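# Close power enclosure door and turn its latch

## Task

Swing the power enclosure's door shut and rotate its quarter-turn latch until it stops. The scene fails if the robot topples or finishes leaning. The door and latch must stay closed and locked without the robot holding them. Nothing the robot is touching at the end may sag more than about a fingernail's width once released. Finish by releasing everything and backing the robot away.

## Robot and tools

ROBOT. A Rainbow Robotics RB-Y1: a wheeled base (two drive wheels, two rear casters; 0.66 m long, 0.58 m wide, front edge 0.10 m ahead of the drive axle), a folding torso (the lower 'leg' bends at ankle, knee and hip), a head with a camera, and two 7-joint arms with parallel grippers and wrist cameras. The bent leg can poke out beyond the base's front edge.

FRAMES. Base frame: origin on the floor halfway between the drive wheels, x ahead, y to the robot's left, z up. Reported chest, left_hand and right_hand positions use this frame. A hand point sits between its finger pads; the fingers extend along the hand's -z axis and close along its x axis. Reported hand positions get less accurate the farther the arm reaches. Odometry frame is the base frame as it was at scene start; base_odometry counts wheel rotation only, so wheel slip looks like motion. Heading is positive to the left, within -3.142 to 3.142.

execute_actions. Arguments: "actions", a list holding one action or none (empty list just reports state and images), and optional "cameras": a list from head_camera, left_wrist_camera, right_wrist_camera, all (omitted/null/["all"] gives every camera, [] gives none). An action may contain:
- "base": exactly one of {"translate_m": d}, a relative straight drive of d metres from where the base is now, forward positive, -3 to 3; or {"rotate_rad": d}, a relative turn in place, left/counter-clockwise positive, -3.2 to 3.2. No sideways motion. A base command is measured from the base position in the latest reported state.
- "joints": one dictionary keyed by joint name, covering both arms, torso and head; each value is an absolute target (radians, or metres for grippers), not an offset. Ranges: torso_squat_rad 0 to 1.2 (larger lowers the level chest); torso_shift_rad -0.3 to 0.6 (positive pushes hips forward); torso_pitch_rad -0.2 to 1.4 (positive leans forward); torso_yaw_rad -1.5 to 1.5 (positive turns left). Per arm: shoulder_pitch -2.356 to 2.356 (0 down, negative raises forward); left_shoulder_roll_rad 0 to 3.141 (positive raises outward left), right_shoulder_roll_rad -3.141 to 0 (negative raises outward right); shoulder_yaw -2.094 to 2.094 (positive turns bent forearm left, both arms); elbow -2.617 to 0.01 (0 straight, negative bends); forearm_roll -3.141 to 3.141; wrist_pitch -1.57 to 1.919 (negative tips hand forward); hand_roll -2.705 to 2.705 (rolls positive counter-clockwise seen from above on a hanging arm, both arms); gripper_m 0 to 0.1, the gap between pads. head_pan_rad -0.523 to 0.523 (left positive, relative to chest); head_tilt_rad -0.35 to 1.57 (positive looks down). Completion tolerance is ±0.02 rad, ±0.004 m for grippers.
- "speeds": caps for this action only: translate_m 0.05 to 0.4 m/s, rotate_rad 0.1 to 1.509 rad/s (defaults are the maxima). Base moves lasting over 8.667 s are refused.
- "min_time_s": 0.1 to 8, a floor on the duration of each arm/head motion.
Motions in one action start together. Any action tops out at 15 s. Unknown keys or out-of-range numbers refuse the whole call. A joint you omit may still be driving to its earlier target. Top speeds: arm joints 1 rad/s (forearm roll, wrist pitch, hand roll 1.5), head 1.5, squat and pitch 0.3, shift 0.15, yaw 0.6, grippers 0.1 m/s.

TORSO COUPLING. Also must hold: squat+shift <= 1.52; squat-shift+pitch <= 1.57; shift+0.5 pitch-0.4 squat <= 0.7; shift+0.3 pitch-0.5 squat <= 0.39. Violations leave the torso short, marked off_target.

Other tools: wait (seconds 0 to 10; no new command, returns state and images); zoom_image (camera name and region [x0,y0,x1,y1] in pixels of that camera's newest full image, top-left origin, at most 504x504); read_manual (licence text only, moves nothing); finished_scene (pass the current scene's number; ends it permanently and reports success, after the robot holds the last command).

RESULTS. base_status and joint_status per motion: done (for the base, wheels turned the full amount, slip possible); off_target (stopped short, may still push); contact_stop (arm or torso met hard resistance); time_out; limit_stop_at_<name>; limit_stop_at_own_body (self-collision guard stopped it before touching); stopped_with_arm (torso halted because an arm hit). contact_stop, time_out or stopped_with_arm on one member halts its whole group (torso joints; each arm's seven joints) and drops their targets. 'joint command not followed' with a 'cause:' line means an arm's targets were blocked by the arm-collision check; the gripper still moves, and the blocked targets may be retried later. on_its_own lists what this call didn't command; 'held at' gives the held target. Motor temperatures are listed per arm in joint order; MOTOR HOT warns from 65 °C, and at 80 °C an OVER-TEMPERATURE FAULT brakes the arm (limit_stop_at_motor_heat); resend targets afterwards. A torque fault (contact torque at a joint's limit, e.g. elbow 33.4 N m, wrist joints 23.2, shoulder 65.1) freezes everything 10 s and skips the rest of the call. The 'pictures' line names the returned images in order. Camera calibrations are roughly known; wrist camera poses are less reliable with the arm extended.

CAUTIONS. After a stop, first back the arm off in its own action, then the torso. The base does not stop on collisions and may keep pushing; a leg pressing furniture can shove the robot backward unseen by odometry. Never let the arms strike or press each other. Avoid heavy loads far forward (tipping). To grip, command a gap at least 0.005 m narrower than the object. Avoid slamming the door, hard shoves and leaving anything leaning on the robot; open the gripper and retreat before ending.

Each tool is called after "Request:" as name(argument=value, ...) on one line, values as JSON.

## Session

Request:
execute_actions(actions=[])

Scene clock: 0.00 s.
Motor temperatures (°C, as the motors report them): left_arm=[27 31 28 28 33 31 35] | right_arm=[27 28 27 32 30 33 37]
base_odometry: x=+0.000 y=+0.000 heading=+0.000 (m, m, rad; odometry frame)
base_status: not commanded
joint_positions: torso_squat_rad=+0.350 torso_shift_rad=-0.001 torso_pitch_rad=-0.001 torso_yaw_rad=+0.000 left_shoulder_pitch_rad=+0.008 left_shoulder_roll_rad=+0.030 left_shoulder_yaw_rad=-0.027 left_elbow_rad=-0.176 left_forearm_roll_rad=-0.017 left_wrist_pitch_rad=-0.002 left_hand_roll_rad=+0.013 left_gripper_m=+0.101 right_shoulder_pitch_rad=-0.010 right_shoulder_roll_rad=-0.020 right_shoulder_yaw_rad=-0.021 right_elbow_rad=-0.207 right_forearm_roll_rad=-0.033 right_wrist_pitch_rad=+0.009 right_hand_roll_rad=-0.030 right_gripper_m=+0.099 head_pan_rad=-0.001 head_tilt_rad=+0.401
joint_status: not commanded
chest: x=-0.2285 y=-0.0009 z=+1.2475 quat_wxyz=(+1.000, +0.001, +0.000, +0.000) (m; base frame)
left_hand: x=-0.1482 y=+0.2404 z=+0.5671 quat_wxyz=(+0.996, +0.014, -0.085, -0.015) (m; base frame)
right_hand: x=-0.1221 y=-0.2370 z=+0.5695 quat_wxyz=(+0.994, -0.007, -0.104, -0.039) (m; base frame)
pictures: head_camera, left_wrist_camera, right_wrist_camera
camera_calibration (this result's frames):
head_camera: T_world_to_cam=[[-0.0149047, -0.998913, 0.044171, -0.0701729], [-0.350955, -0.036139, -0.935695, 1.33741], [0.936274, -0.0294483, -0.350034, 0.641789], [0, 0, 0, 1]] pos_world=[-0.132567, -0.00286446, 1.47915]
left_wrist_camera: T_world_to_cam=[[0.985136, 0.0225262, 0.170291, 0.0401149], [-0.0874295, -0.787591, 0.609965, -0.141023], [0.14786, -0.615787, -0.773915, 0.695018], [0, 0, 0, 1]] pos_world=[-0.154613, 0.316011, 0.617073]
right_wrist_camera: T_world_to_cam=[[-0.982318, 0.0482287, -0.180902, -0.00918292], [-0.0717798, 0.795396, 0.601825, -0.121972], [0.172914, 0.604169, -0.77787, 0.690586], [0, 0, 0, 1]] pos_world=[-0.137188, -0.319771, 0.60893]
Images, in order (width x height): head_camera 896x504, left_wrist_camera 644x364, right_wrist_camera 644x364.

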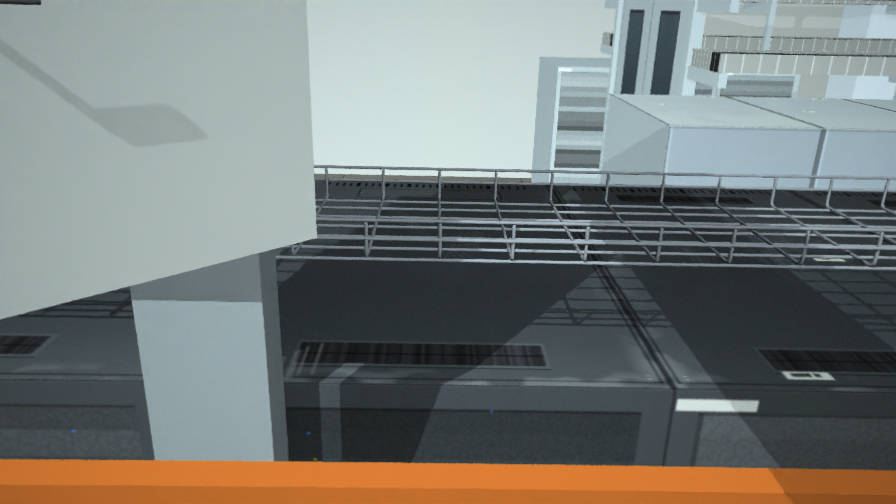

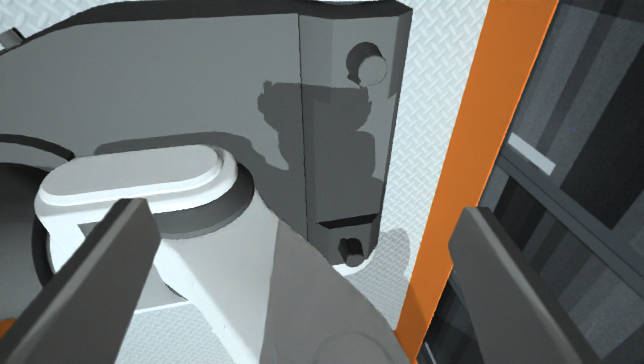

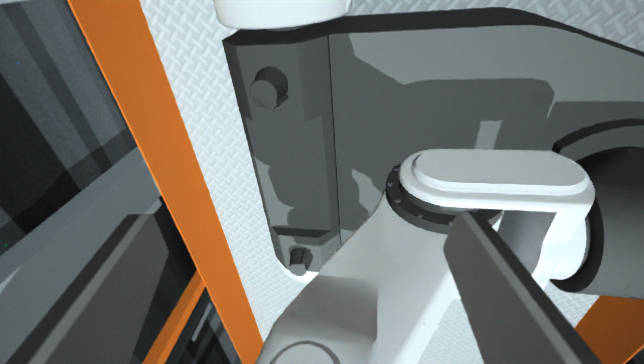

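Request:
execute_actions(actions=[{"joints": {"torso_squat_rad": 0.0, "head_tilt_rad": 0.15, "head_pan_rad": 0.52, "left_shoulder_pitch_rad": 0.5, "left_shoulder_roll_rad": 0.2, "left_shoulder_yaw_rad": 0.0, "left_elbow_rad": -2.3, "left_forearm_roll_rad": 0.0, "left_wrist_pitch_rad": 0.3, "left_hand_roll_rad": 0.0}}], cameras=["head_camera", "left_wrist_camera"])

Scene clock: 30.73 s.
Motor temperatures (°C, as the motors report them): left_arm=[27 31 28 28 33 31 35] | right_arm=[27 28 27 32 30 33 37]
base_odometry: x=+0.000 y=+0.000 heading=+0.000 (m, m, rad; odometry frame)
base_status: not commanded
joint_positions: torso_squat_rad=+0.000 torso_shift_rad=-0.001 torso_pitch_rad=-0.001 torso_yaw_rad=+0.000 left_shoulder_pitch_rad=+0.500 left_shoulder_roll_rad=+0.200 left_shoulder_yaw_rad=+0.000 left_elbow_rad=-2.300 left_forearm_roll_rad=+0.000 left_wrist_pitch_rad=+0.300 left_hand_roll_rad=+0.000 left_gripper_m=+0.101 right_shoulder_pitch_rad=-0.010 right_shoulder_roll_rad=-0.020 right_shoulder_yaw_rad=-0.021 right_elbow_rad=-0.207 right_forearm_roll_rad=-0.033 right_wrist_pitch_rad=+0.009 right_hand_roll_rad=-0.030 right_gripper_m=+0.099 head_pan_rad=+0.520 head_tilt_rad=+0.150
joint_status: all done
chest: x=-0.2285 y=-0.0009 z=+1.2899 quat_wxyz=(+1.000, +0.001, +0.000, +0.000) (m; base frame)
left_hand: x=+0.1529 y=+0.2985 z=+1.1387 quat_wxyz=(+0.722, +0.104, -0.682, -0.049) (m; base frame)
right_hand: x=-0.1221 y=-0.2370 z=+0.6120 quat_wxyz=(+0.994, -0.007, -0.104, -0.039) (m; base frame)
pictures: head_camera, left_wrist_camera
camera_calibration (this result's frames):
head_camera: T_world_to_cam=[[0.474588, -0.879321, 0.0394992, 0.0361606], [-0.0752651, -0.0852508, -0.993513, 1.52016], [0.876984, 0.468536, -0.106641, 0.282282], [0, 0, 0, 1]] pos_world=[-0.150304, 0.0291322, 1.53897]
left_wrist_camera: T_world_to_cam=[[0.0611118, -0.157769, 0.985583, -1.08842], [-0.575328, -0.812459, -0.0943825, 0.466485], [0.815636, -0.561266, -0.14042, 0.288912], [0, 0, 0, 1]] pos_world=[0.0992497, 0.369437, 1.15732]
Images, in order (width x height): head_camera 896x504, left_wrist_camera 644x364.

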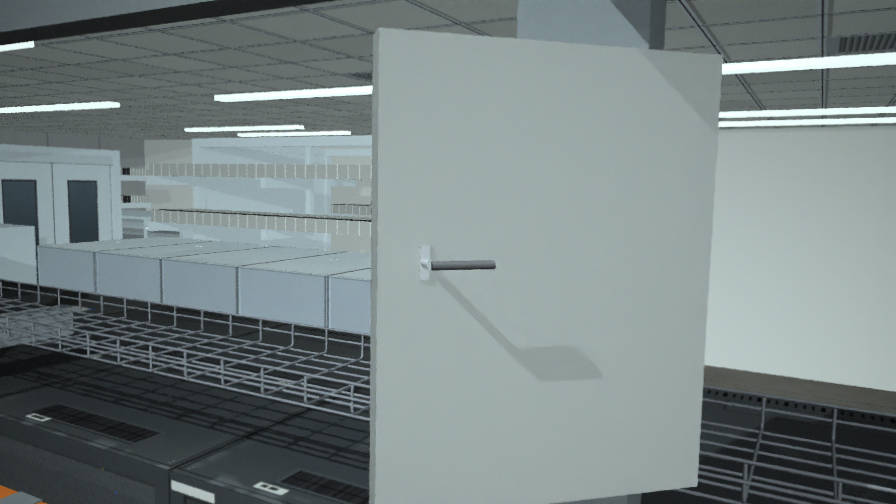

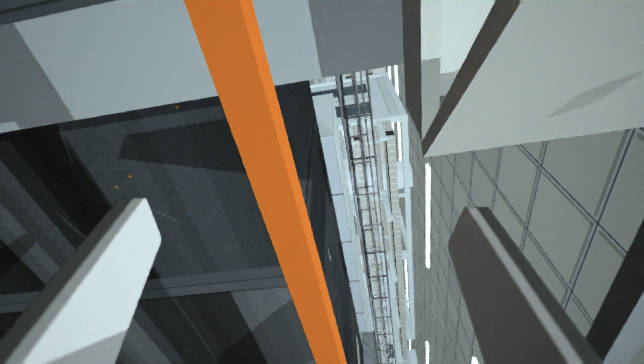

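Request:
zoom_image(camera="head_camera", region=[355, 10, 415, 50])

Request:
zoom_image(camera="head_camera", region=[690, 35, 750, 75])

Request:
zoom_image(camera="head_camera", region=[660, 464, 720, 504])

Request:
zoom_image(camera="head_camera", region=[365, 230, 505, 300])

Request:
zoom_image(camera="left_wrist_camera", region=[380, 0, 644, 180])

Region (355, 10, 415, 50) of head_camera's 896x504 image, scaled by 8.400, with more detail than that image has.

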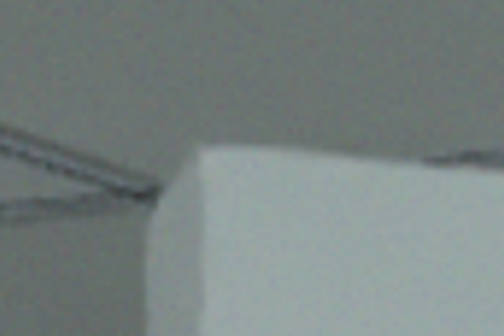

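Region (690, 35, 750, 75) of head_camera's 896x504 image, scaled by 8.400, with more detail than that image has.

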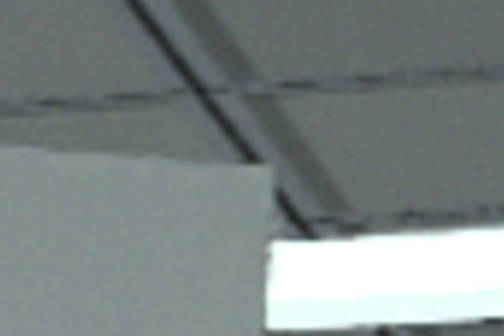

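Region (660, 464, 720, 504) of head_camera's 896x504 image, scaled by 8.400, with more detail than that image has.

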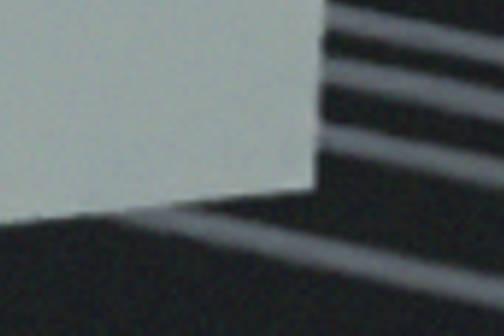

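Region (365, 230, 505, 300) of head_camera's 896x504 image, scaled by 3.600, with more detail than that image has.

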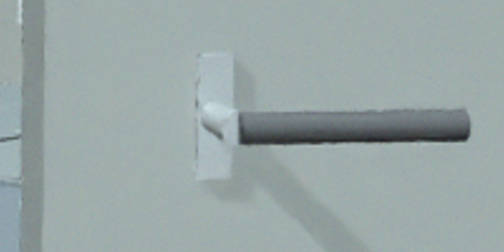

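Region (380, 0, 644, 180) of left_wrist_camera's 644x364 image, scaled by 1.909, with more detail than that image has; it fills the top 344 rows of this view, and the rest is white.

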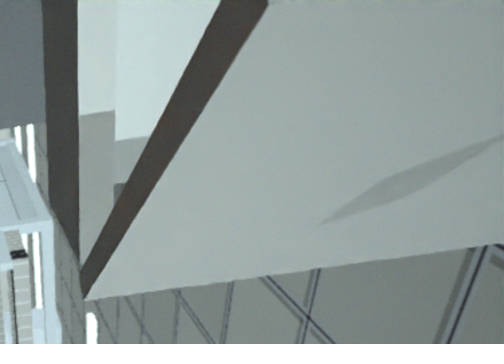

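Request:
execute_actions(actions=[{"joints": {"torso_shift_rad": -0.12, "left_shoulder_pitch_rad": -0.889, "left_shoulder_roll_rad": 0.258, "left_shoulder_yaw_rad": 0.356, "left_elbow_rad": -2.148, "left_forearm_roll_rad": 0.155, "left_wrist_pitch_rad": 1.477, "left_hand_roll_rad": 0.0}, "min_time_s": 1.8}], cameras=["head_camera", "left_wrist_camera"])

Scene clock: 125.60 s.
Motor temperatures (°C, as the motors report them): left_arm=[27 31 28 30 33 31 35] | right_arm=[27 28 27 32 30 33 37]
base_odometry: x=+0.000 y=+0.000 heading=+0.000 (m, m, rad; odometry frame)
base_status: not commanded
joint_positions: torso_squat_rad=+0.000 torso_shift_rad=-0.120 torso_pitch_rad=-0.001 torso_yaw_rad=+0.000 left_shoulder_pitch_rad=-0.889 left_shoulder_roll_rad=+0.258 left_shoulder_yaw_rad=+0.355 left_elbow_rad=-2.148 left_forearm_roll_rad=+0.155 left_wrist_pitch_rad=+1.477 left_hand_roll_rad=+0.000 left_gripper_m=+0.101 right_shoulder_pitch_rad=-0.010 right_shoulder_roll_rad=-0.020 right_shoulder_yaw_rad=-0.021 right_elbow_rad=-0.207 right_forearm_roll_rad=-0.033 right_wrist_pitch_rad=+0.009 right_hand_roll_rad=-0.030 right_gripper_m=+0.099 head_pan_rad=+0.520 head_tilt_rad=+0.150
joint_status: all done
chest: x=-0.3120 y=-0.0009 z=+1.2849 quat_wxyz=(+1.000, +0.001, +0.000, +0.000) (m; base frame)
left_hand: x=+0.2053 y=+0.2618 z=+1.4706 quat_wxyz=(+0.707, +0.000, -0.707, -0.001) (m; base frame)
right_hand: x=-0.2055 y=-0.2370 z=+0.6069 quat_wxyz=(+0.994, -0.007, -0.104, -0.039) (m; base frame)
pictures: head_camera, left_wrist_camera
camera_calibration (this result's frames):
head_camera: T_world_to_cam=[[0.474595, -0.879315, 0.0395614, 0.0758991], [-0.0750851, -0.0852259, -0.993528, 1.50895], [0.876996, 0.468553, -0.106471, 0.354747], [0, 0, 0, 1]] pos_world=[-0.233834, 0.029123, 1.53395]
left_wrist_camera: T_world_to_cam=[[-0.000622884, 0.0537891, 0.998552, -1.48631], [-0.636459, -0.770215, 0.0410923, 0.300366], [0.77131, -0.635512, 0.0347143, 0.0431979], [0, 0, 0, 1]] pos_world=[0.156926, 0.338747, 1.47032]
Images, in order (width x height): head_camera 896x504, left_wrist_camera 644x364.

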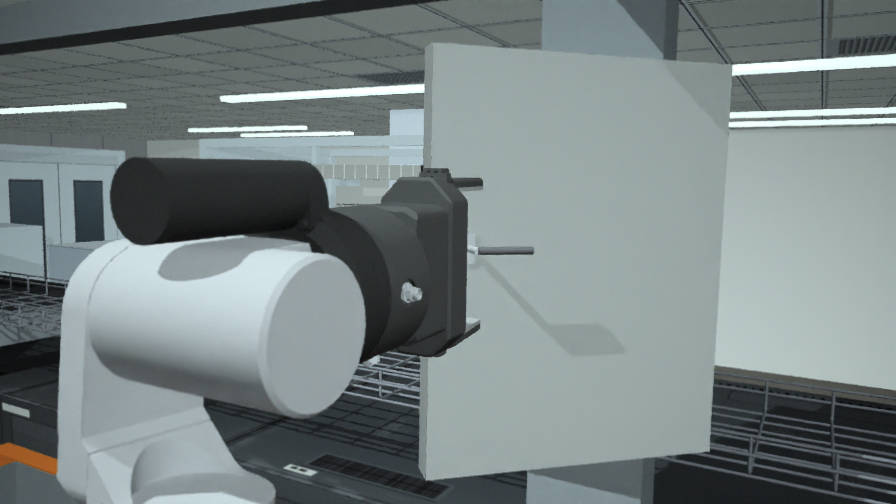

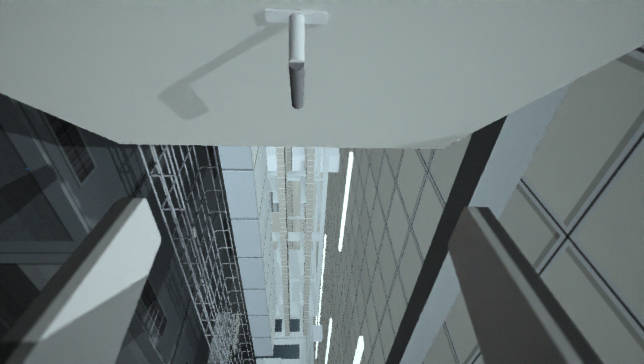

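Request:
execute_actions(actions=[])

Scene clock: 151.43 s.
Motor temperatures (°C, as the motors report them): left_arm=[28 32 28 29 33 31 35] | right_arm=[27 28 27 32 30 33 37]
base_odometry: x=+0.000 y=+0.000 heading=+0.000 (m, m, rad; odometry frame)
base_status: not commanded
joint_positions: torso_squat_rad=+0.000 torso_shift_rad=-0.120 torso_pitch_rad=-0.001 torso_yaw_rad=+0.000 left_shoulder_pitch_rad=-0.889 left_shoulder_roll_rad=+0.258 left_shoulder_yaw_rad=+0.355 left_elbow_rad=-2.148 left_forearm_roll_rad=+0.155 left_wrist_pitch_rad=+1.477 left_hand_roll_rad=+0.000 left_gripper_m=+0.101 right_shoulder_pitch_rad=-0.010 right_shoulder_roll_rad=-0.020 right_shoulder_yaw_rad=-0.021 right_elbow_rad=-0.207 right_forearm_roll_rad=-0.033 right_wrist_pitch_rad=+0.009 right_hand_roll_rad=-0.030 right_gripper_m=+0.099 head_pan_rad=+0.520 head_tilt_rad=+0.150
joint_status: all done
chest: x=-0.3120 y=-0.0009 z=+1.2849 quat_wxyz=(+1.000, +0.001, +0.000, +0.000) (m; base frame)
left_hand: x=+0.2053 y=+0.2618 z=+1.4706 quat_wxyz=(+0.707, +0.000, -0.707, -0.001) (m; base frame)
right_hand: x=-0.2055 y=-0.2370 z=+0.6069 quat_wxyz=(+0.994, -0.007, -0.104, -0.039) (m; base frame)
pictures: head_camera, left_wrist_camera, right_wrist_camera
camera_calibration (this result's frames):
head_camera: T_world_to_cam=[[0.474595, -0.879315, 0.0395614, 0.0758992], [-0.0750849, -0.0852258, -0.993528, 1.50895], [0.876996, 0.468553, -0.106471, 0.354747], [0, 0, 0, 1]] pos_world=[-0.233834, 0.0291228, 1.53395]
left_wrist_camera: T_world_to_cam=[[-0.000615702, 0.0537917, 0.998552, -1.48631], [-0.636458, -0.770216, 0.0410989, 0.300358], [0.771311, -0.635511, 0.0347104, 0.0432029], [0, 0, 0, 1]] pos_world=[0.156927, 0.338748, 1.47031]
right_wrist_camera: T_world_to_cam=[[-0.982296, 0.0482106, -0.181027, -0.0842635], [-0.0718749, 0.795381, 0.601833, -0.15046], [0.173, 0.604189, -0.777834, 0.734105], [0, 0, 0, 1]] pos_world=[-0.220587, -0.319803, 0.64631]
Images, in order (width x height): head_camera 896x504, left_wrist_camera 644x364, right_wrist_camera 644x364.

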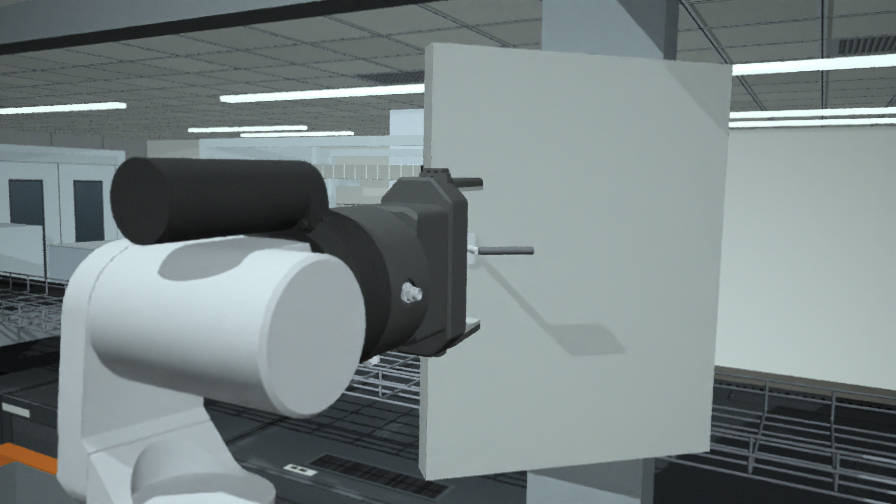

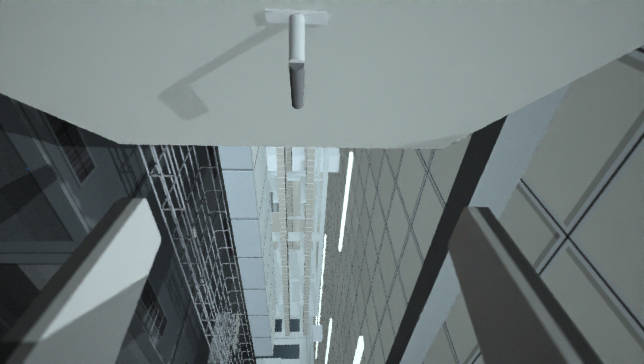

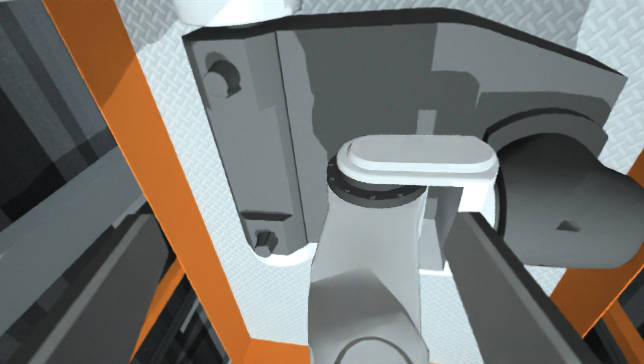

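Request:
execute_actions(actions=[{"joints": {"torso_shift_rad": 0.02}}], cameras=["head_camera", "left_wrist_camera"])

Scene clock: 218.50 s.
Motor temperatures (°C, as the motors report them): left_arm=[28 32 28 29 33 31 35] | right_arm=[27 28 27 32 30 33 37]
base_odometry: x=+0.000 y=+0.000 heading=+0.000 (m, m, rad; odometry frame)
base_status: not commanded
joint_positions: torso_squat_rad=+0.000 torso_shift_rad=+0.020 torso_pitch_rad=+0.000 torso_yaw_rad=+0.000 left_shoulder_pitch_rad=-0.889 left_shoulder_roll_rad=+0.258 left_shoulder_yaw_rad=+0.355 left_elbow_rad=-2.148 left_forearm_roll_rad=+0.155 left_wrist_pitch_rad=+1.477 left_hand_roll_rad=+0.000 left_gripper_m=+0.101 right_shoulder_pitch_rad=-0.010 right_shoulder_roll_rad=-0.020 right_shoulder_yaw_rad=-0.021 right_elbow_rad=-0.207 right_forearm_roll_rad=-0.033 right_wrist_pitch_rad=+0.009 right_hand_roll_rad=-0.030 right_gripper_m=+0.099 head_pan_rad=+0.520 head_tilt_rad=+0.150
joint_status: all done
chest: x=-0.2141 y=-0.0009 z=+1.2898 quat_wxyz=(+1.000, +0.001, +0.000, +0.000) (m; base frame)
left_hand: x=+0.3032 y=+0.2618 z=+1.4754 quat_wxyz=(+0.707, +0.000, -0.707, -0.001) (m; base frame)
right_hand: x=-0.1077 y=-0.2370 z=+0.6118 quat_wxyz=(+0.994, -0.007, -0.104, -0.039) (m; base frame)
pictures: head_camera, left_wrist_camera
camera_calibration (this result's frames):
head_camera: T_world_to_cam=[[0.474604, -0.879315, 0.0394581, 0.0293788], [-0.0753013, -0.0852259, -0.993512, 1.5211], [0.876973, 0.468553, -0.106662, 0.269662], [0, 0, 0, 1]] pos_world=[-0.135889, 0.029119, 1.53883]
left_wrist_camera: T_world_to_cam=[[-0.000335768, 0.0538043, 0.998551, -1.4911], [-0.636445, -0.770216, 0.0412871, 0.362217], [0.771322, -0.635509, 0.0345021, -0.0322038], [0, 0, 0, 1]] pos_world=[0.25487, 0.338747, 1.47509]
Images, in order (width x height): head_camera 896x504, left_wrist_camera 644x364.

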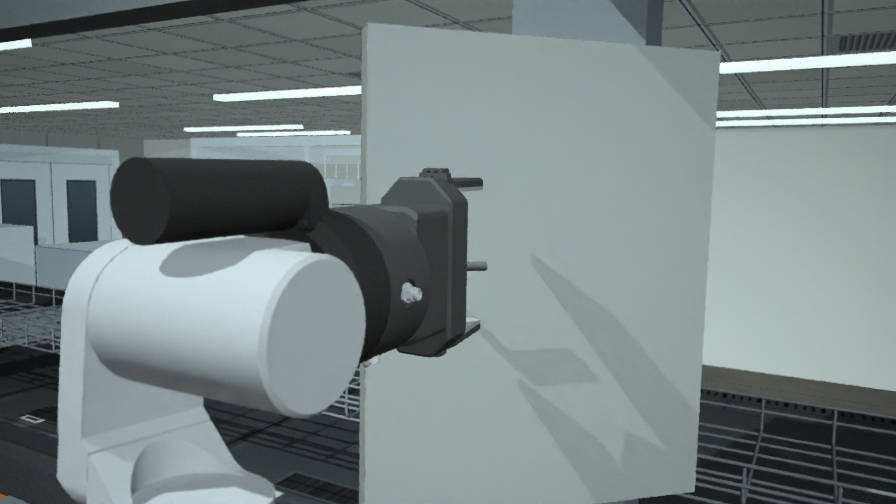

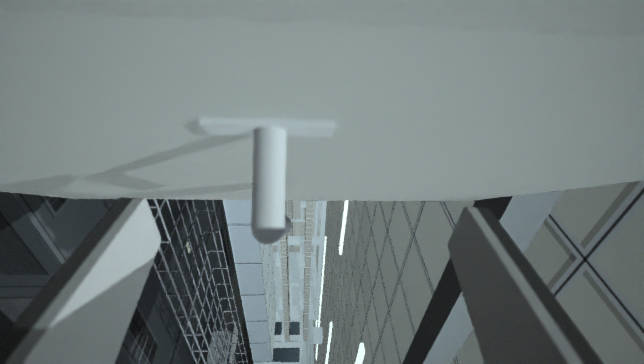

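Request:
execute_actions(actions=[{"joints": {"torso_shift_rad": 0.07, "left_shoulder_pitch_rad": -0.9362, "left_shoulder_roll_rad": 0.6853, "left_shoulder_yaw_rad": 0.2441, "left_elbow_rad": -1.434, "left_forearm_roll_rad": 0.5308, "left_wrist_pitch_rad": 0.9148, "left_hand_roll_rad": 0.0}, "min_time_s": 2.2}], cameras=["head_camera", "left_wrist_camera"])

Scene clock: 290.97 s.
Motor temperatures (°C, as the motors report them): left_arm=[28 32 28 29 33 31 35] | right_arm=[27 28 27 32 30 33 37]
base_odometry: x=+0.000 y=+0.000 heading=+0.000 (m, m, rad; odometry frame)
base_status: not commanded
joint_positions: torso_squat_rad=+0.000 torso_shift_rad=+0.070 torso_pitch_rad=-0.001 torso_yaw_rad=+0.000 left_shoulder_pitch_rad=-0.936 left_shoulder_roll_rad=+0.685 left_shoulder_yaw_rad=+0.245 left_elbow_rad=-1.434 left_forearm_roll_rad=+0.531 left_wrist_pitch_rad=+0.915 left_hand_roll_rad=+0.000 left_gripper_m=+0.101 right_shoulder_pitch_rad=-0.010 right_shoulder_roll_rad=-0.020 right_shoulder_yaw_rad=-0.021 right_elbow_rad=-0.207 right_forearm_roll_rad=-0.033 right_wrist_pitch_rad=+0.009 right_hand_roll_rad=-0.030 right_gripper_m=+0.099 head_pan_rad=+0.520 head_tilt_rad=+0.150
joint_status: all done
chest: x=-0.1793 y=-0.0009 z=+1.2882 quat_wxyz=(+1.000, +0.001, +0.000, +0.000) (m; base frame)
left_hand: x=+0.4539 y=+0.3712 z=+1.4683 quat_wxyz=(+0.707, +0.000, -0.707, +0.000) (m; base frame)
right_hand: x=-0.0728 y=-0.2370 z=+0.6103 quat_wxyz=(+0.994, -0.007, -0.104, -0.039) (m; base frame)
pictures: head_camera, left_wrist_camera
camera_calibration (this result's frames):
head_camera: T_world_to_cam=[[0.474591, -0.879318, 0.039538, 0.0127958], [-0.0751315, -0.0852236, -0.993525, 1.52221], [0.876994, 0.468547, -0.106511, 0.238742], [0, 0, 0, 1]] pos_world=[-0.101082, 0.0291176, 1.53727]
left_wrist_camera: T_world_to_cam=[[-0.000769191, 0.054589, 0.998509, -1.48992], [-0.635908, -0.77064, 0.0416415, 0.542091], [0.771764, -0.634928, 0.0353064, -0.0803073], [0, 0, 0, 1]] pos_world=[0.405552, 0.448101, 1.46796]
Images, in order (width x height): head_camera 896x504, left_wrist_camera 644x364.

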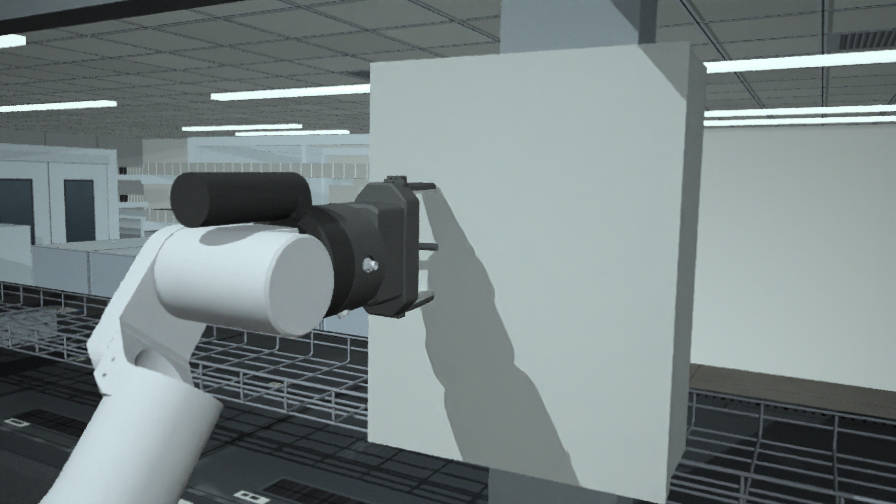

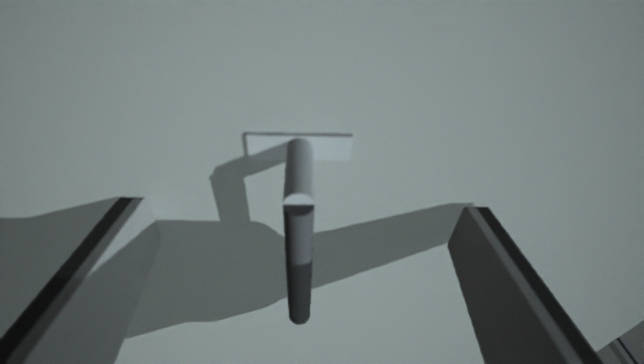

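Request:
zoom_image(camera="head_camera", region=[340, 20, 740, 260])

Request:
zoom_image(camera="head_camera", region=[340, 264, 740, 504])

Request:
zoom_image(camera="left_wrist_camera", region=[100, 90, 520, 340])

Region (340, 20, 740, 260) of head_camera's 896x504 image, scaled by 1.260, with more detail than that image has; it fills the top 302 rows of this view, and the rest is white.

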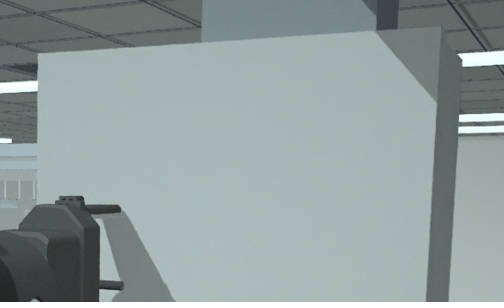

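Region (340, 264, 740, 504) of head_camera's 896x504 image, scaled by 1.260, with more detail than that image has; it fills the top 302 rows of this view, and the rest is white.

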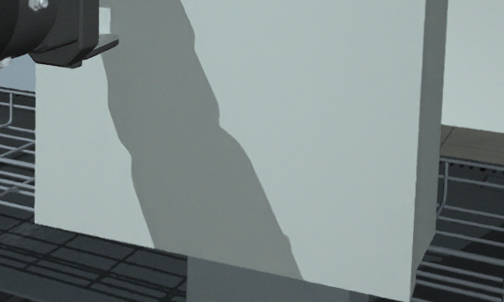

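Region (100, 90, 520, 340) of left_wrist_camera's 644x364 image, scaled by 1.200, with more detail than that image has; it fills the top 300 rows of this view, and the rest is white.

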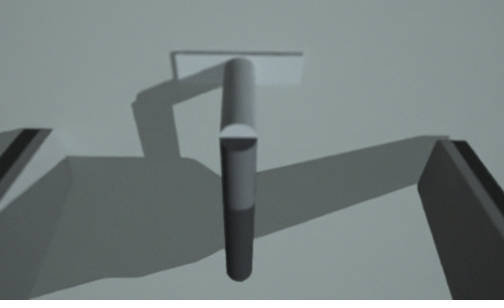

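Request:
zoom_image(camera="head_camera", region=[660, 30, 730, 100])

Request:
zoom_image(camera="head_camera", region=[640, 434, 710, 504])

Request:
zoom_image(camera="head_camera", region=[350, 40, 420, 110])

Request:
zoom_image(camera="head_camera", region=[345, 410, 415, 480])

Region (660, 30, 730, 100) of head_camera's 896x504 image, scaled by 7.200, with more detail than that image has.

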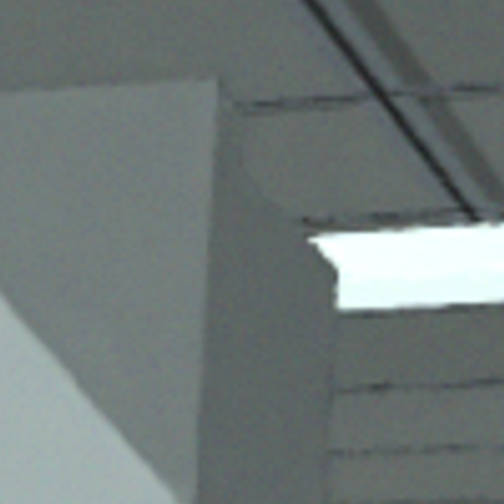

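Region (640, 434, 710, 504) of head_camera's 896x504 image, scaled by 7.200, with more detail than that image has.

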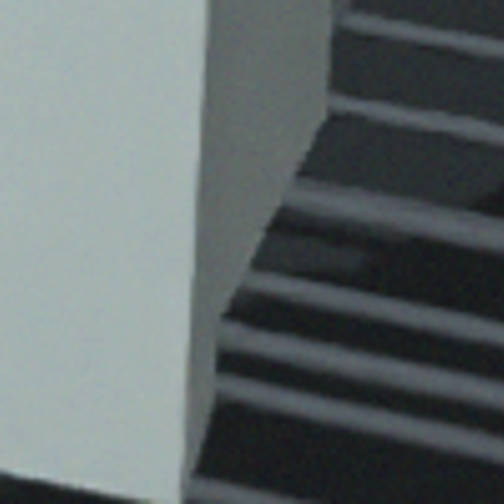

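Region (350, 40, 420, 110) of head_camera's 896x504 image, scaled by 7.200, with more detail than that image has.

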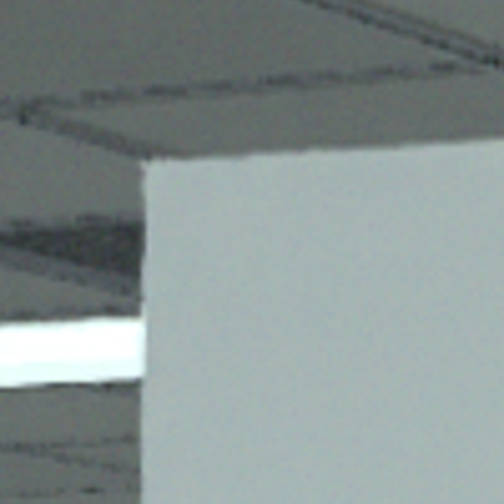

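Region (345, 410, 415, 480) of head_camera's 896x504 image, scaled by 7.200, with more detail than that image has.

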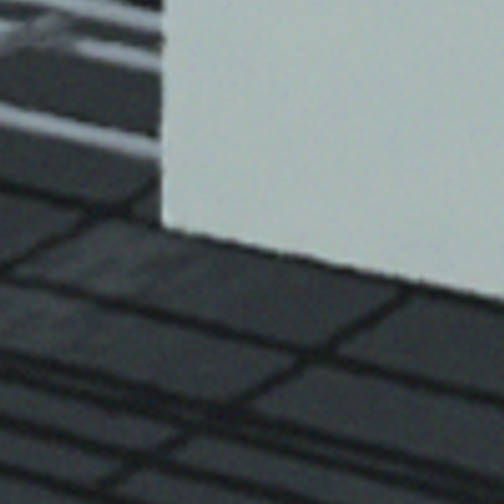

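Request:
execute_actions(actions=[{"joints": {"torso_shift_rad": 0.088, "left_shoulder_pitch_rad": -0.9221, "left_shoulder_roll_rad": 0.7263, "left_shoulder_yaw_rad": 0.2279, "left_elbow_rad": -1.412, "left_forearm_roll_rad": 0.5763, "left_wrist_pitch_rad": 0.8858, "left_hand_roll_rad": 0.0, "left_gripper_m": 0.046, "head_tilt_rad": 0.19}, "min_time_s": 0.6}], cameras=["head_camera", "left_wrist_camera"])

Scene clock: 369.50 s.
Motor temperatures (°C, as the motors report them): left_arm=[29 32 28 29 33 31 35] | right_arm=[27 28 27 32 30 33 37]
base_odometry: x=+0.000 y=+0.000 heading=+0.000 (m, m, rad; odometry frame)
base_status: not commanded
joint_positions: torso_squat_rad=+0.000 torso_shift_rad=+0.088 torso_pitch_rad=-0.001 torso_yaw_rad=+0.000 left_shoulder_pitch_rad=-0.923 left_shoulder_roll_rad=+0.726 left_shoulder_yaw_rad=+0.228 left_elbow_rad=-1.412 left_forearm_roll_rad=+0.576 left_wrist_pitch_rad=+0.886 left_hand_roll_rad=+0.000 left_gripper_m=+0.046 right_shoulder_pitch_rad=-0.010 right_shoulder_roll_rad=-0.020 right_shoulder_yaw_rad=-0.021 right_elbow_rad=-0.207 right_forearm_roll_rad=-0.033 right_wrist_pitch_rad=+0.009 right_hand_roll_rad=-0.030 right_gripper_m=+0.099 head_pan_rad=+0.520 head_tilt_rad=+0.190
joint_status: all done
chest: x=-0.1666 y=-0.0009 z=+1.2872 quat_wxyz=(+1.000, +0.001, +0.000, +0.000) (m; base frame)
left_hand: x=+0.4664 y=+0.3823 z=+1.4656 quat_wxyz=(+0.707, +0.000, -0.708, +0.000) (m; base frame)
right_hand: x=-0.0602 y=-0.2370 z=+0.6092 quat_wxyz=(+0.994, -0.007, -0.104, -0.039) (m; base frame)
pictures: head_camera, left_wrist_camera
camera_calibration (this result's frames):
head_camera: T_world_to_cam=[[0.47601, -0.878509, 0.0404515, 0.00566123], [-0.109633, -0.104916, -0.98842, 1.50956], [0.87258, 0.466062, -0.146254, 0.285975], [0, 0, 0, 1]] pos_world=[-0.0867338, 0.0300673, 1.53367]
left_wrist_camera: T_world_to_cam=[[-0.00102489, 0.055219, 0.998474, -1.48787], [-0.635618, -0.770861, 0.0419789, 0.558108], [0.772003, -0.634605, 0.0358883, -0.0838738], [0, 0, 0, 1]] pos_world=[0.41797, 0.459156, 1.46518]
Images, in order (width x height): head_camera 896x504, left_wrist_camera 644x364.

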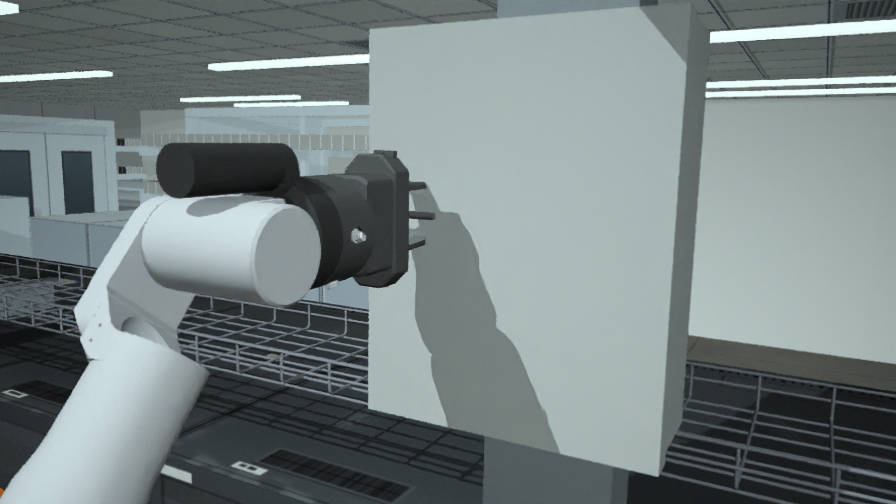

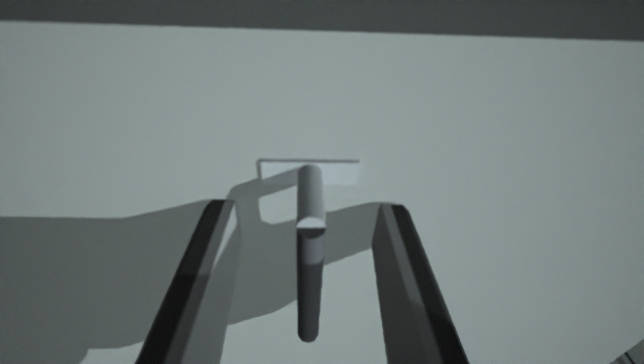

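Request:
zoom_image(camera="head_camera", region=[660, 0, 730, 70])

Request:
zoom_image(camera="head_camera", region=[630, 415, 700, 485])

Request:
zoom_image(camera="head_camera", region=[345, 5, 415, 75])

Request:
zoom_image(camera="head_camera", region=[345, 375, 415, 445])

Request:
zoom_image(camera="left_wrist_camera", region=[180, 130, 440, 350])

Region (660, 0, 730, 70) of head_camera's 896x504 image, scaled by 7.200, with more detail than that image has.

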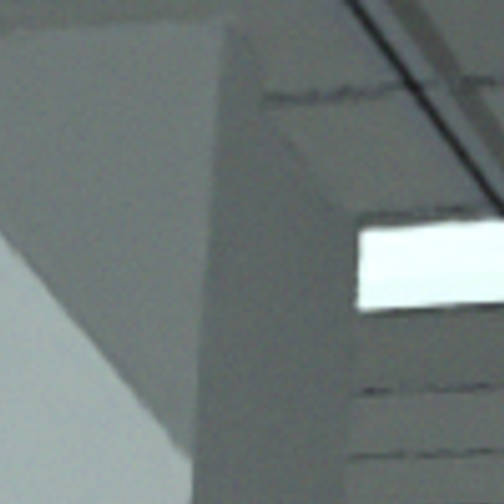

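Region (630, 415, 700, 485) of head_camera's 896x504 image, scaled by 7.200, with more detail than that image has.

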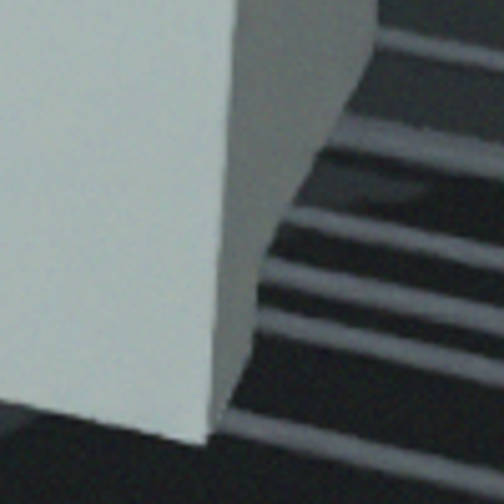

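Region (345, 5, 415, 75) of head_camera's 896x504 image, scaled by 7.200, with more detail than that image has.

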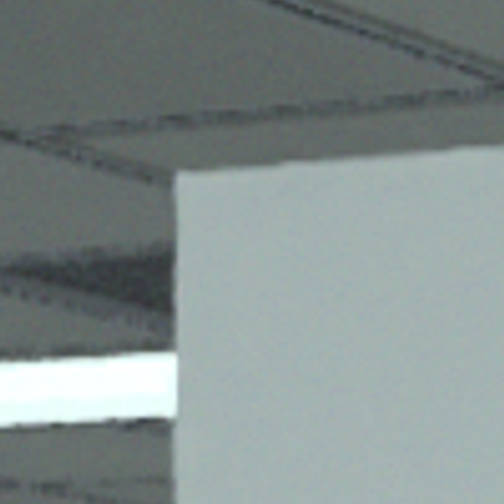

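Region (345, 375, 415, 445) of head_camera's 896x504 image, scaled by 7.200, with more detail than that image has.

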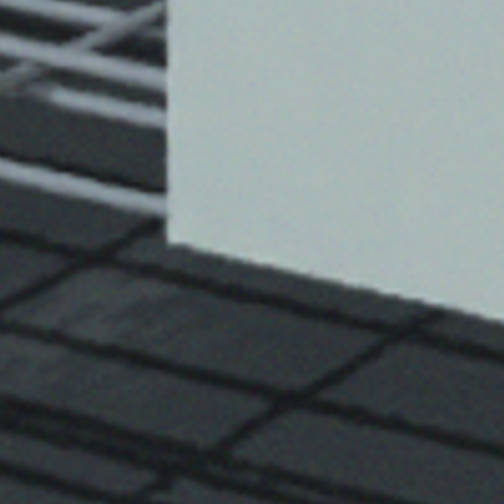

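Region (180, 130, 440, 350) of left_wrist_camera's 644x364 image, scaled by 1.938, with more detail than that image has; it fills the top 426 rows of this view, and the rest is white.

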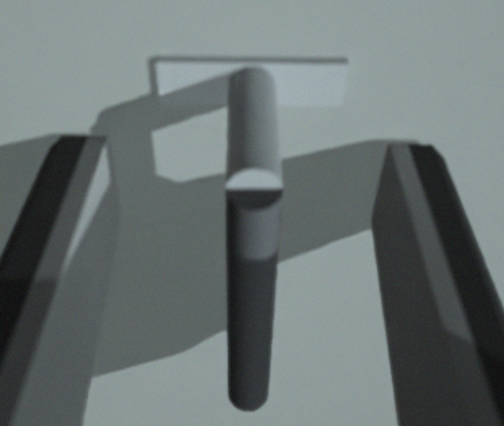

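Request:
execute_actions(actions=[{"joints": {"left_shoulder_pitch_rad": -0.9032, "left_shoulder_roll_rad": 0.7434, "left_shoulder_yaw_rad": 0.235, "left_elbow_rad": -1.4316, "left_forearm_roll_rad": 0.5968, "left_wrist_pitch_rad": 0.8932, "left_hand_roll_rad": 0.0, "left_gripper_m": 0.0}, "min_time_s": 0.25}], cameras=["head_camera", "left_wrist_camera"])

Scene clock: 490.43 s.
Motor temperatures (°C, as the motors report them): left_arm=[29 32 28 29 33 31 35] | right_arm=[27 28 27 32 30 33 37]
base_odometry: x=+0.000 y=+0.000 heading=+0.000 (m, m, rad; odometry frame)
base_status: not commanded
joint_positions: torso_squat_rad=+0.000 torso_shift_rad=+0.088 torso_pitch_rad=-0.001 torso_yaw_rad=+0.000 left_shoulder_pitch_rad=-0.904 left_shoulder_roll_rad=+0.743 left_shoulder_yaw_rad=+0.235 left_elbow_rad=-1.432 left_forearm_roll_rad=+0.597 left_wrist_pitch_rad=+0.893 left_hand_roll_rad=+0.000 left_gripper_m=+0.007 right_shoulder_pitch_rad=-0.010 right_shoulder_roll_rad=-0.020 right_shoulder_yaw_rad=-0.021 right_elbow_rad=-0.207 right_forearm_roll_rad=-0.033 right_wrist_pitch_rad=+0.009 right_hand_roll_rad=-0.030 right_gripper_m=+0.099 head_pan_rad=+0.520 head_tilt_rad=+0.190
joint_status: left_gripper_m off_target (ended at +0.007, target +0.000); the others done
chest: x=-0.1667 y=-0.0009 z=+1.2872 quat_wxyz=(+1.000, +0.001, +0.000, +0.000) (m; base frame)
left_hand: x=+0.4607 y=+0.3875 z=+1.4661 quat_wxyz=(+0.707, +0.001, -0.708, +0.000) (m; base frame)
right_hand: x=-0.0602 y=-0.2370 z=+0.6093 quat_wxyz=(+0.994, -0.007, -0.104, -0.039) (m; base frame)
pictures: head_camera, left_wrist_camera
camera_calibration (this result's frames):
head_camera: T_world_to_cam=[[0.476001, -0.878511, 0.0405069, 0.00561374], [-0.109521, -0.104917, -0.988432, 1.50959], [0.872598, 0.466059, -0.146156, 0.285897], [0, 0, 0, 1]] pos_world=[-0.0868131, 0.0300682, 1.53368]
left_wrist_camera: T_world_to_cam=[[-0.00113496, 0.0537389, 0.998554, -1.48814], [-0.636268, -0.770392, 0.0407368, 0.560438], [0.771467, -0.635302, 0.0350667, -0.074463], [0, 0, 0, 1]] pos_world=[0.412345, 0.464421, 1.46577]
Images, in order (width x height): head_camera 896x504, left_wrist_camera 644x364.

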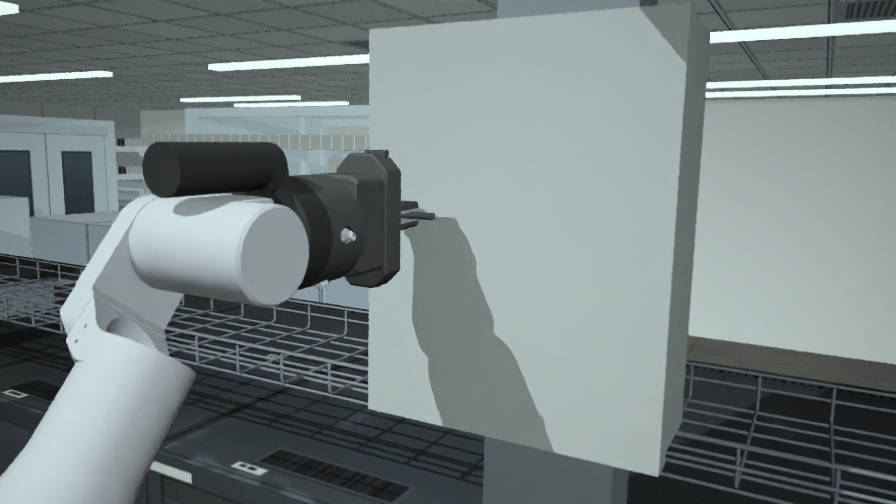

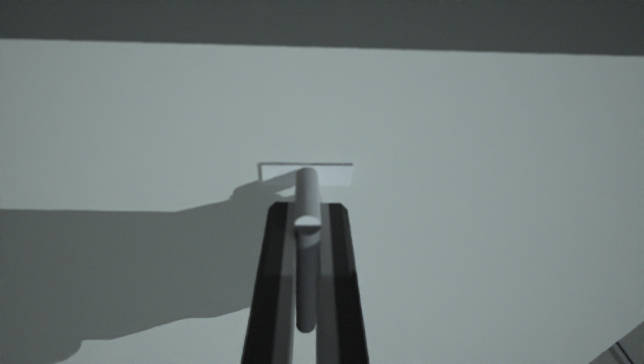

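Request:
execute_actions(actions=[{"joints": {"left_shoulder_pitch_rad": -0.9016, "left_shoulder_roll_rad": 0.7474, "left_shoulder_yaw_rad": 0.2201, "left_elbow_rad": -1.4072, "left_forearm_roll_rad": 0.6032, "left_wrist_pitch_rad": 0.8642, "left_hand_roll_rad": -0.3, "left_gripper_m": 0.0}, "min_time_s": 0.8}], cameras=["head_camera", "left_wrist_camera"])

Scene clock: 496.20 s.
Motor temperatures (°C, as the motors report them): left_arm=[29 32 28 29 33 31 35] | right_arm=[27 28 27 32 30 33 37]
base_odometry: x=+0.000 y=+0.000 heading=+0.000 (m, m, rad; odometry frame)
base_status: not commanded
joint_positions: torso_squat_rad=+0.000 torso_shift_rad=+0.088 torso_pitch_rad=-0.002 torso_yaw_rad=+0.001 left_shoulder_pitch_rad=-0.905 left_shoulder_roll_rad=+0.748 left_shoulder_yaw_rad=+0.222 left_elbow_rad=-1.409 left_forearm_roll_rad=+0.603 left_wrist_pitch_rad=+0.863 left_hand_roll_rad=-0.300 left_gripper_m=+0.012 right_shoulder_pitch_rad=-0.010 right_shoulder_roll_rad=-0.020 right_shoulder_yaw_rad=-0.021 right_elbow_rad=-0.207 right_forearm_roll_rad=-0.033 right_wrist_pitch_rad=+0.009 right_hand_roll_rad=-0.030 right_gripper_m=+0.099 head_pan_rad=+0.520 head_tilt_rad=+0.190
joint_status: left_gripper_m off_target (ended at +0.012, target +0.000); the others done
chest: x=-0.1673 y=-0.0010 z=+1.2872 quat_wxyz=(+1.000, +0.001, -0.001, +0.000) (m; base frame)
left_hand: x=+0.4640 y=+0.3891 z=+1.4645 quat_wxyz=(+0.696, +0.106, -0.702, -0.104) (m; base frame)
right_hand: x=-0.0601 y=-0.2370 z=+0.6093 quat_wxyz=(+0.994, -0.007, -0.105, -0.039) (m; base frame)
pictures: head_camera, left_wrist_camera
camera_calibration (this result's frames):
head_camera: T_world_to_cam=[[0.475983, -0.878506, 0.0408287, 0.00540663], [-0.108569, -0.104767, -0.988553, 1.50985], [0.872727, 0.466102, -0.145245, 0.285296], [0, 0, 0, 1]] pos_world=[-0.0876366, 0.029955, 1.53379]
left_wrist_camera: T_world_to_cam=[[-0.00734934, -0.241612, 0.970345, -1.32752], [-0.633692, -0.749526, -0.191428, 0.894561], [0.773551, -0.616307, -0.147599, 0.183227], [0, 0, 0, 1]] pos_world=[0.415384, 0.462676, 1.48645]
Images, in order (width x height): head_camera 896x504, left_wrist_camera 644x364.

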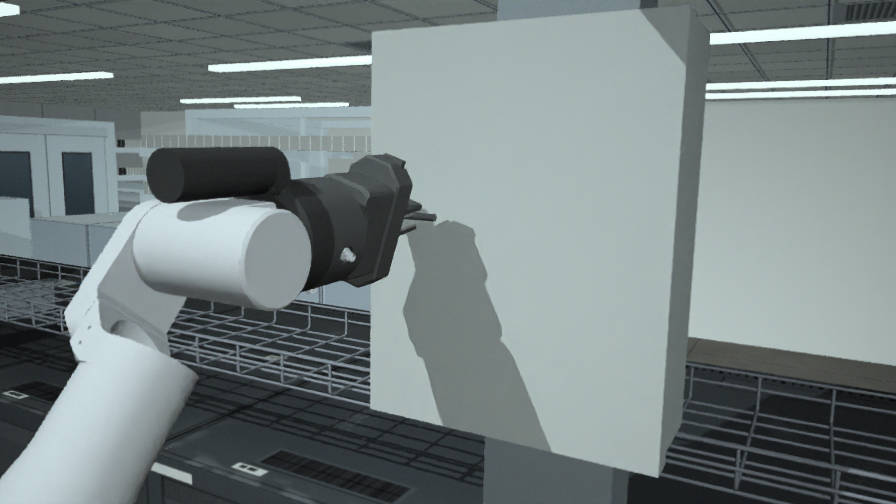

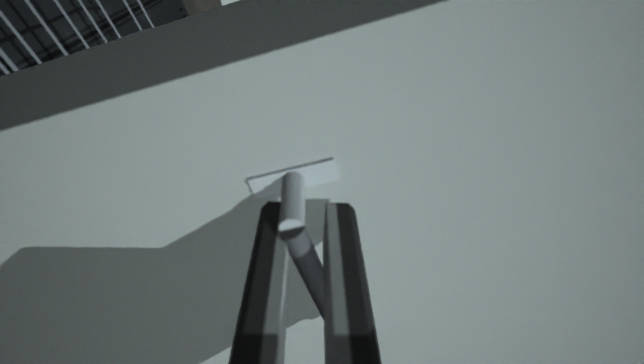

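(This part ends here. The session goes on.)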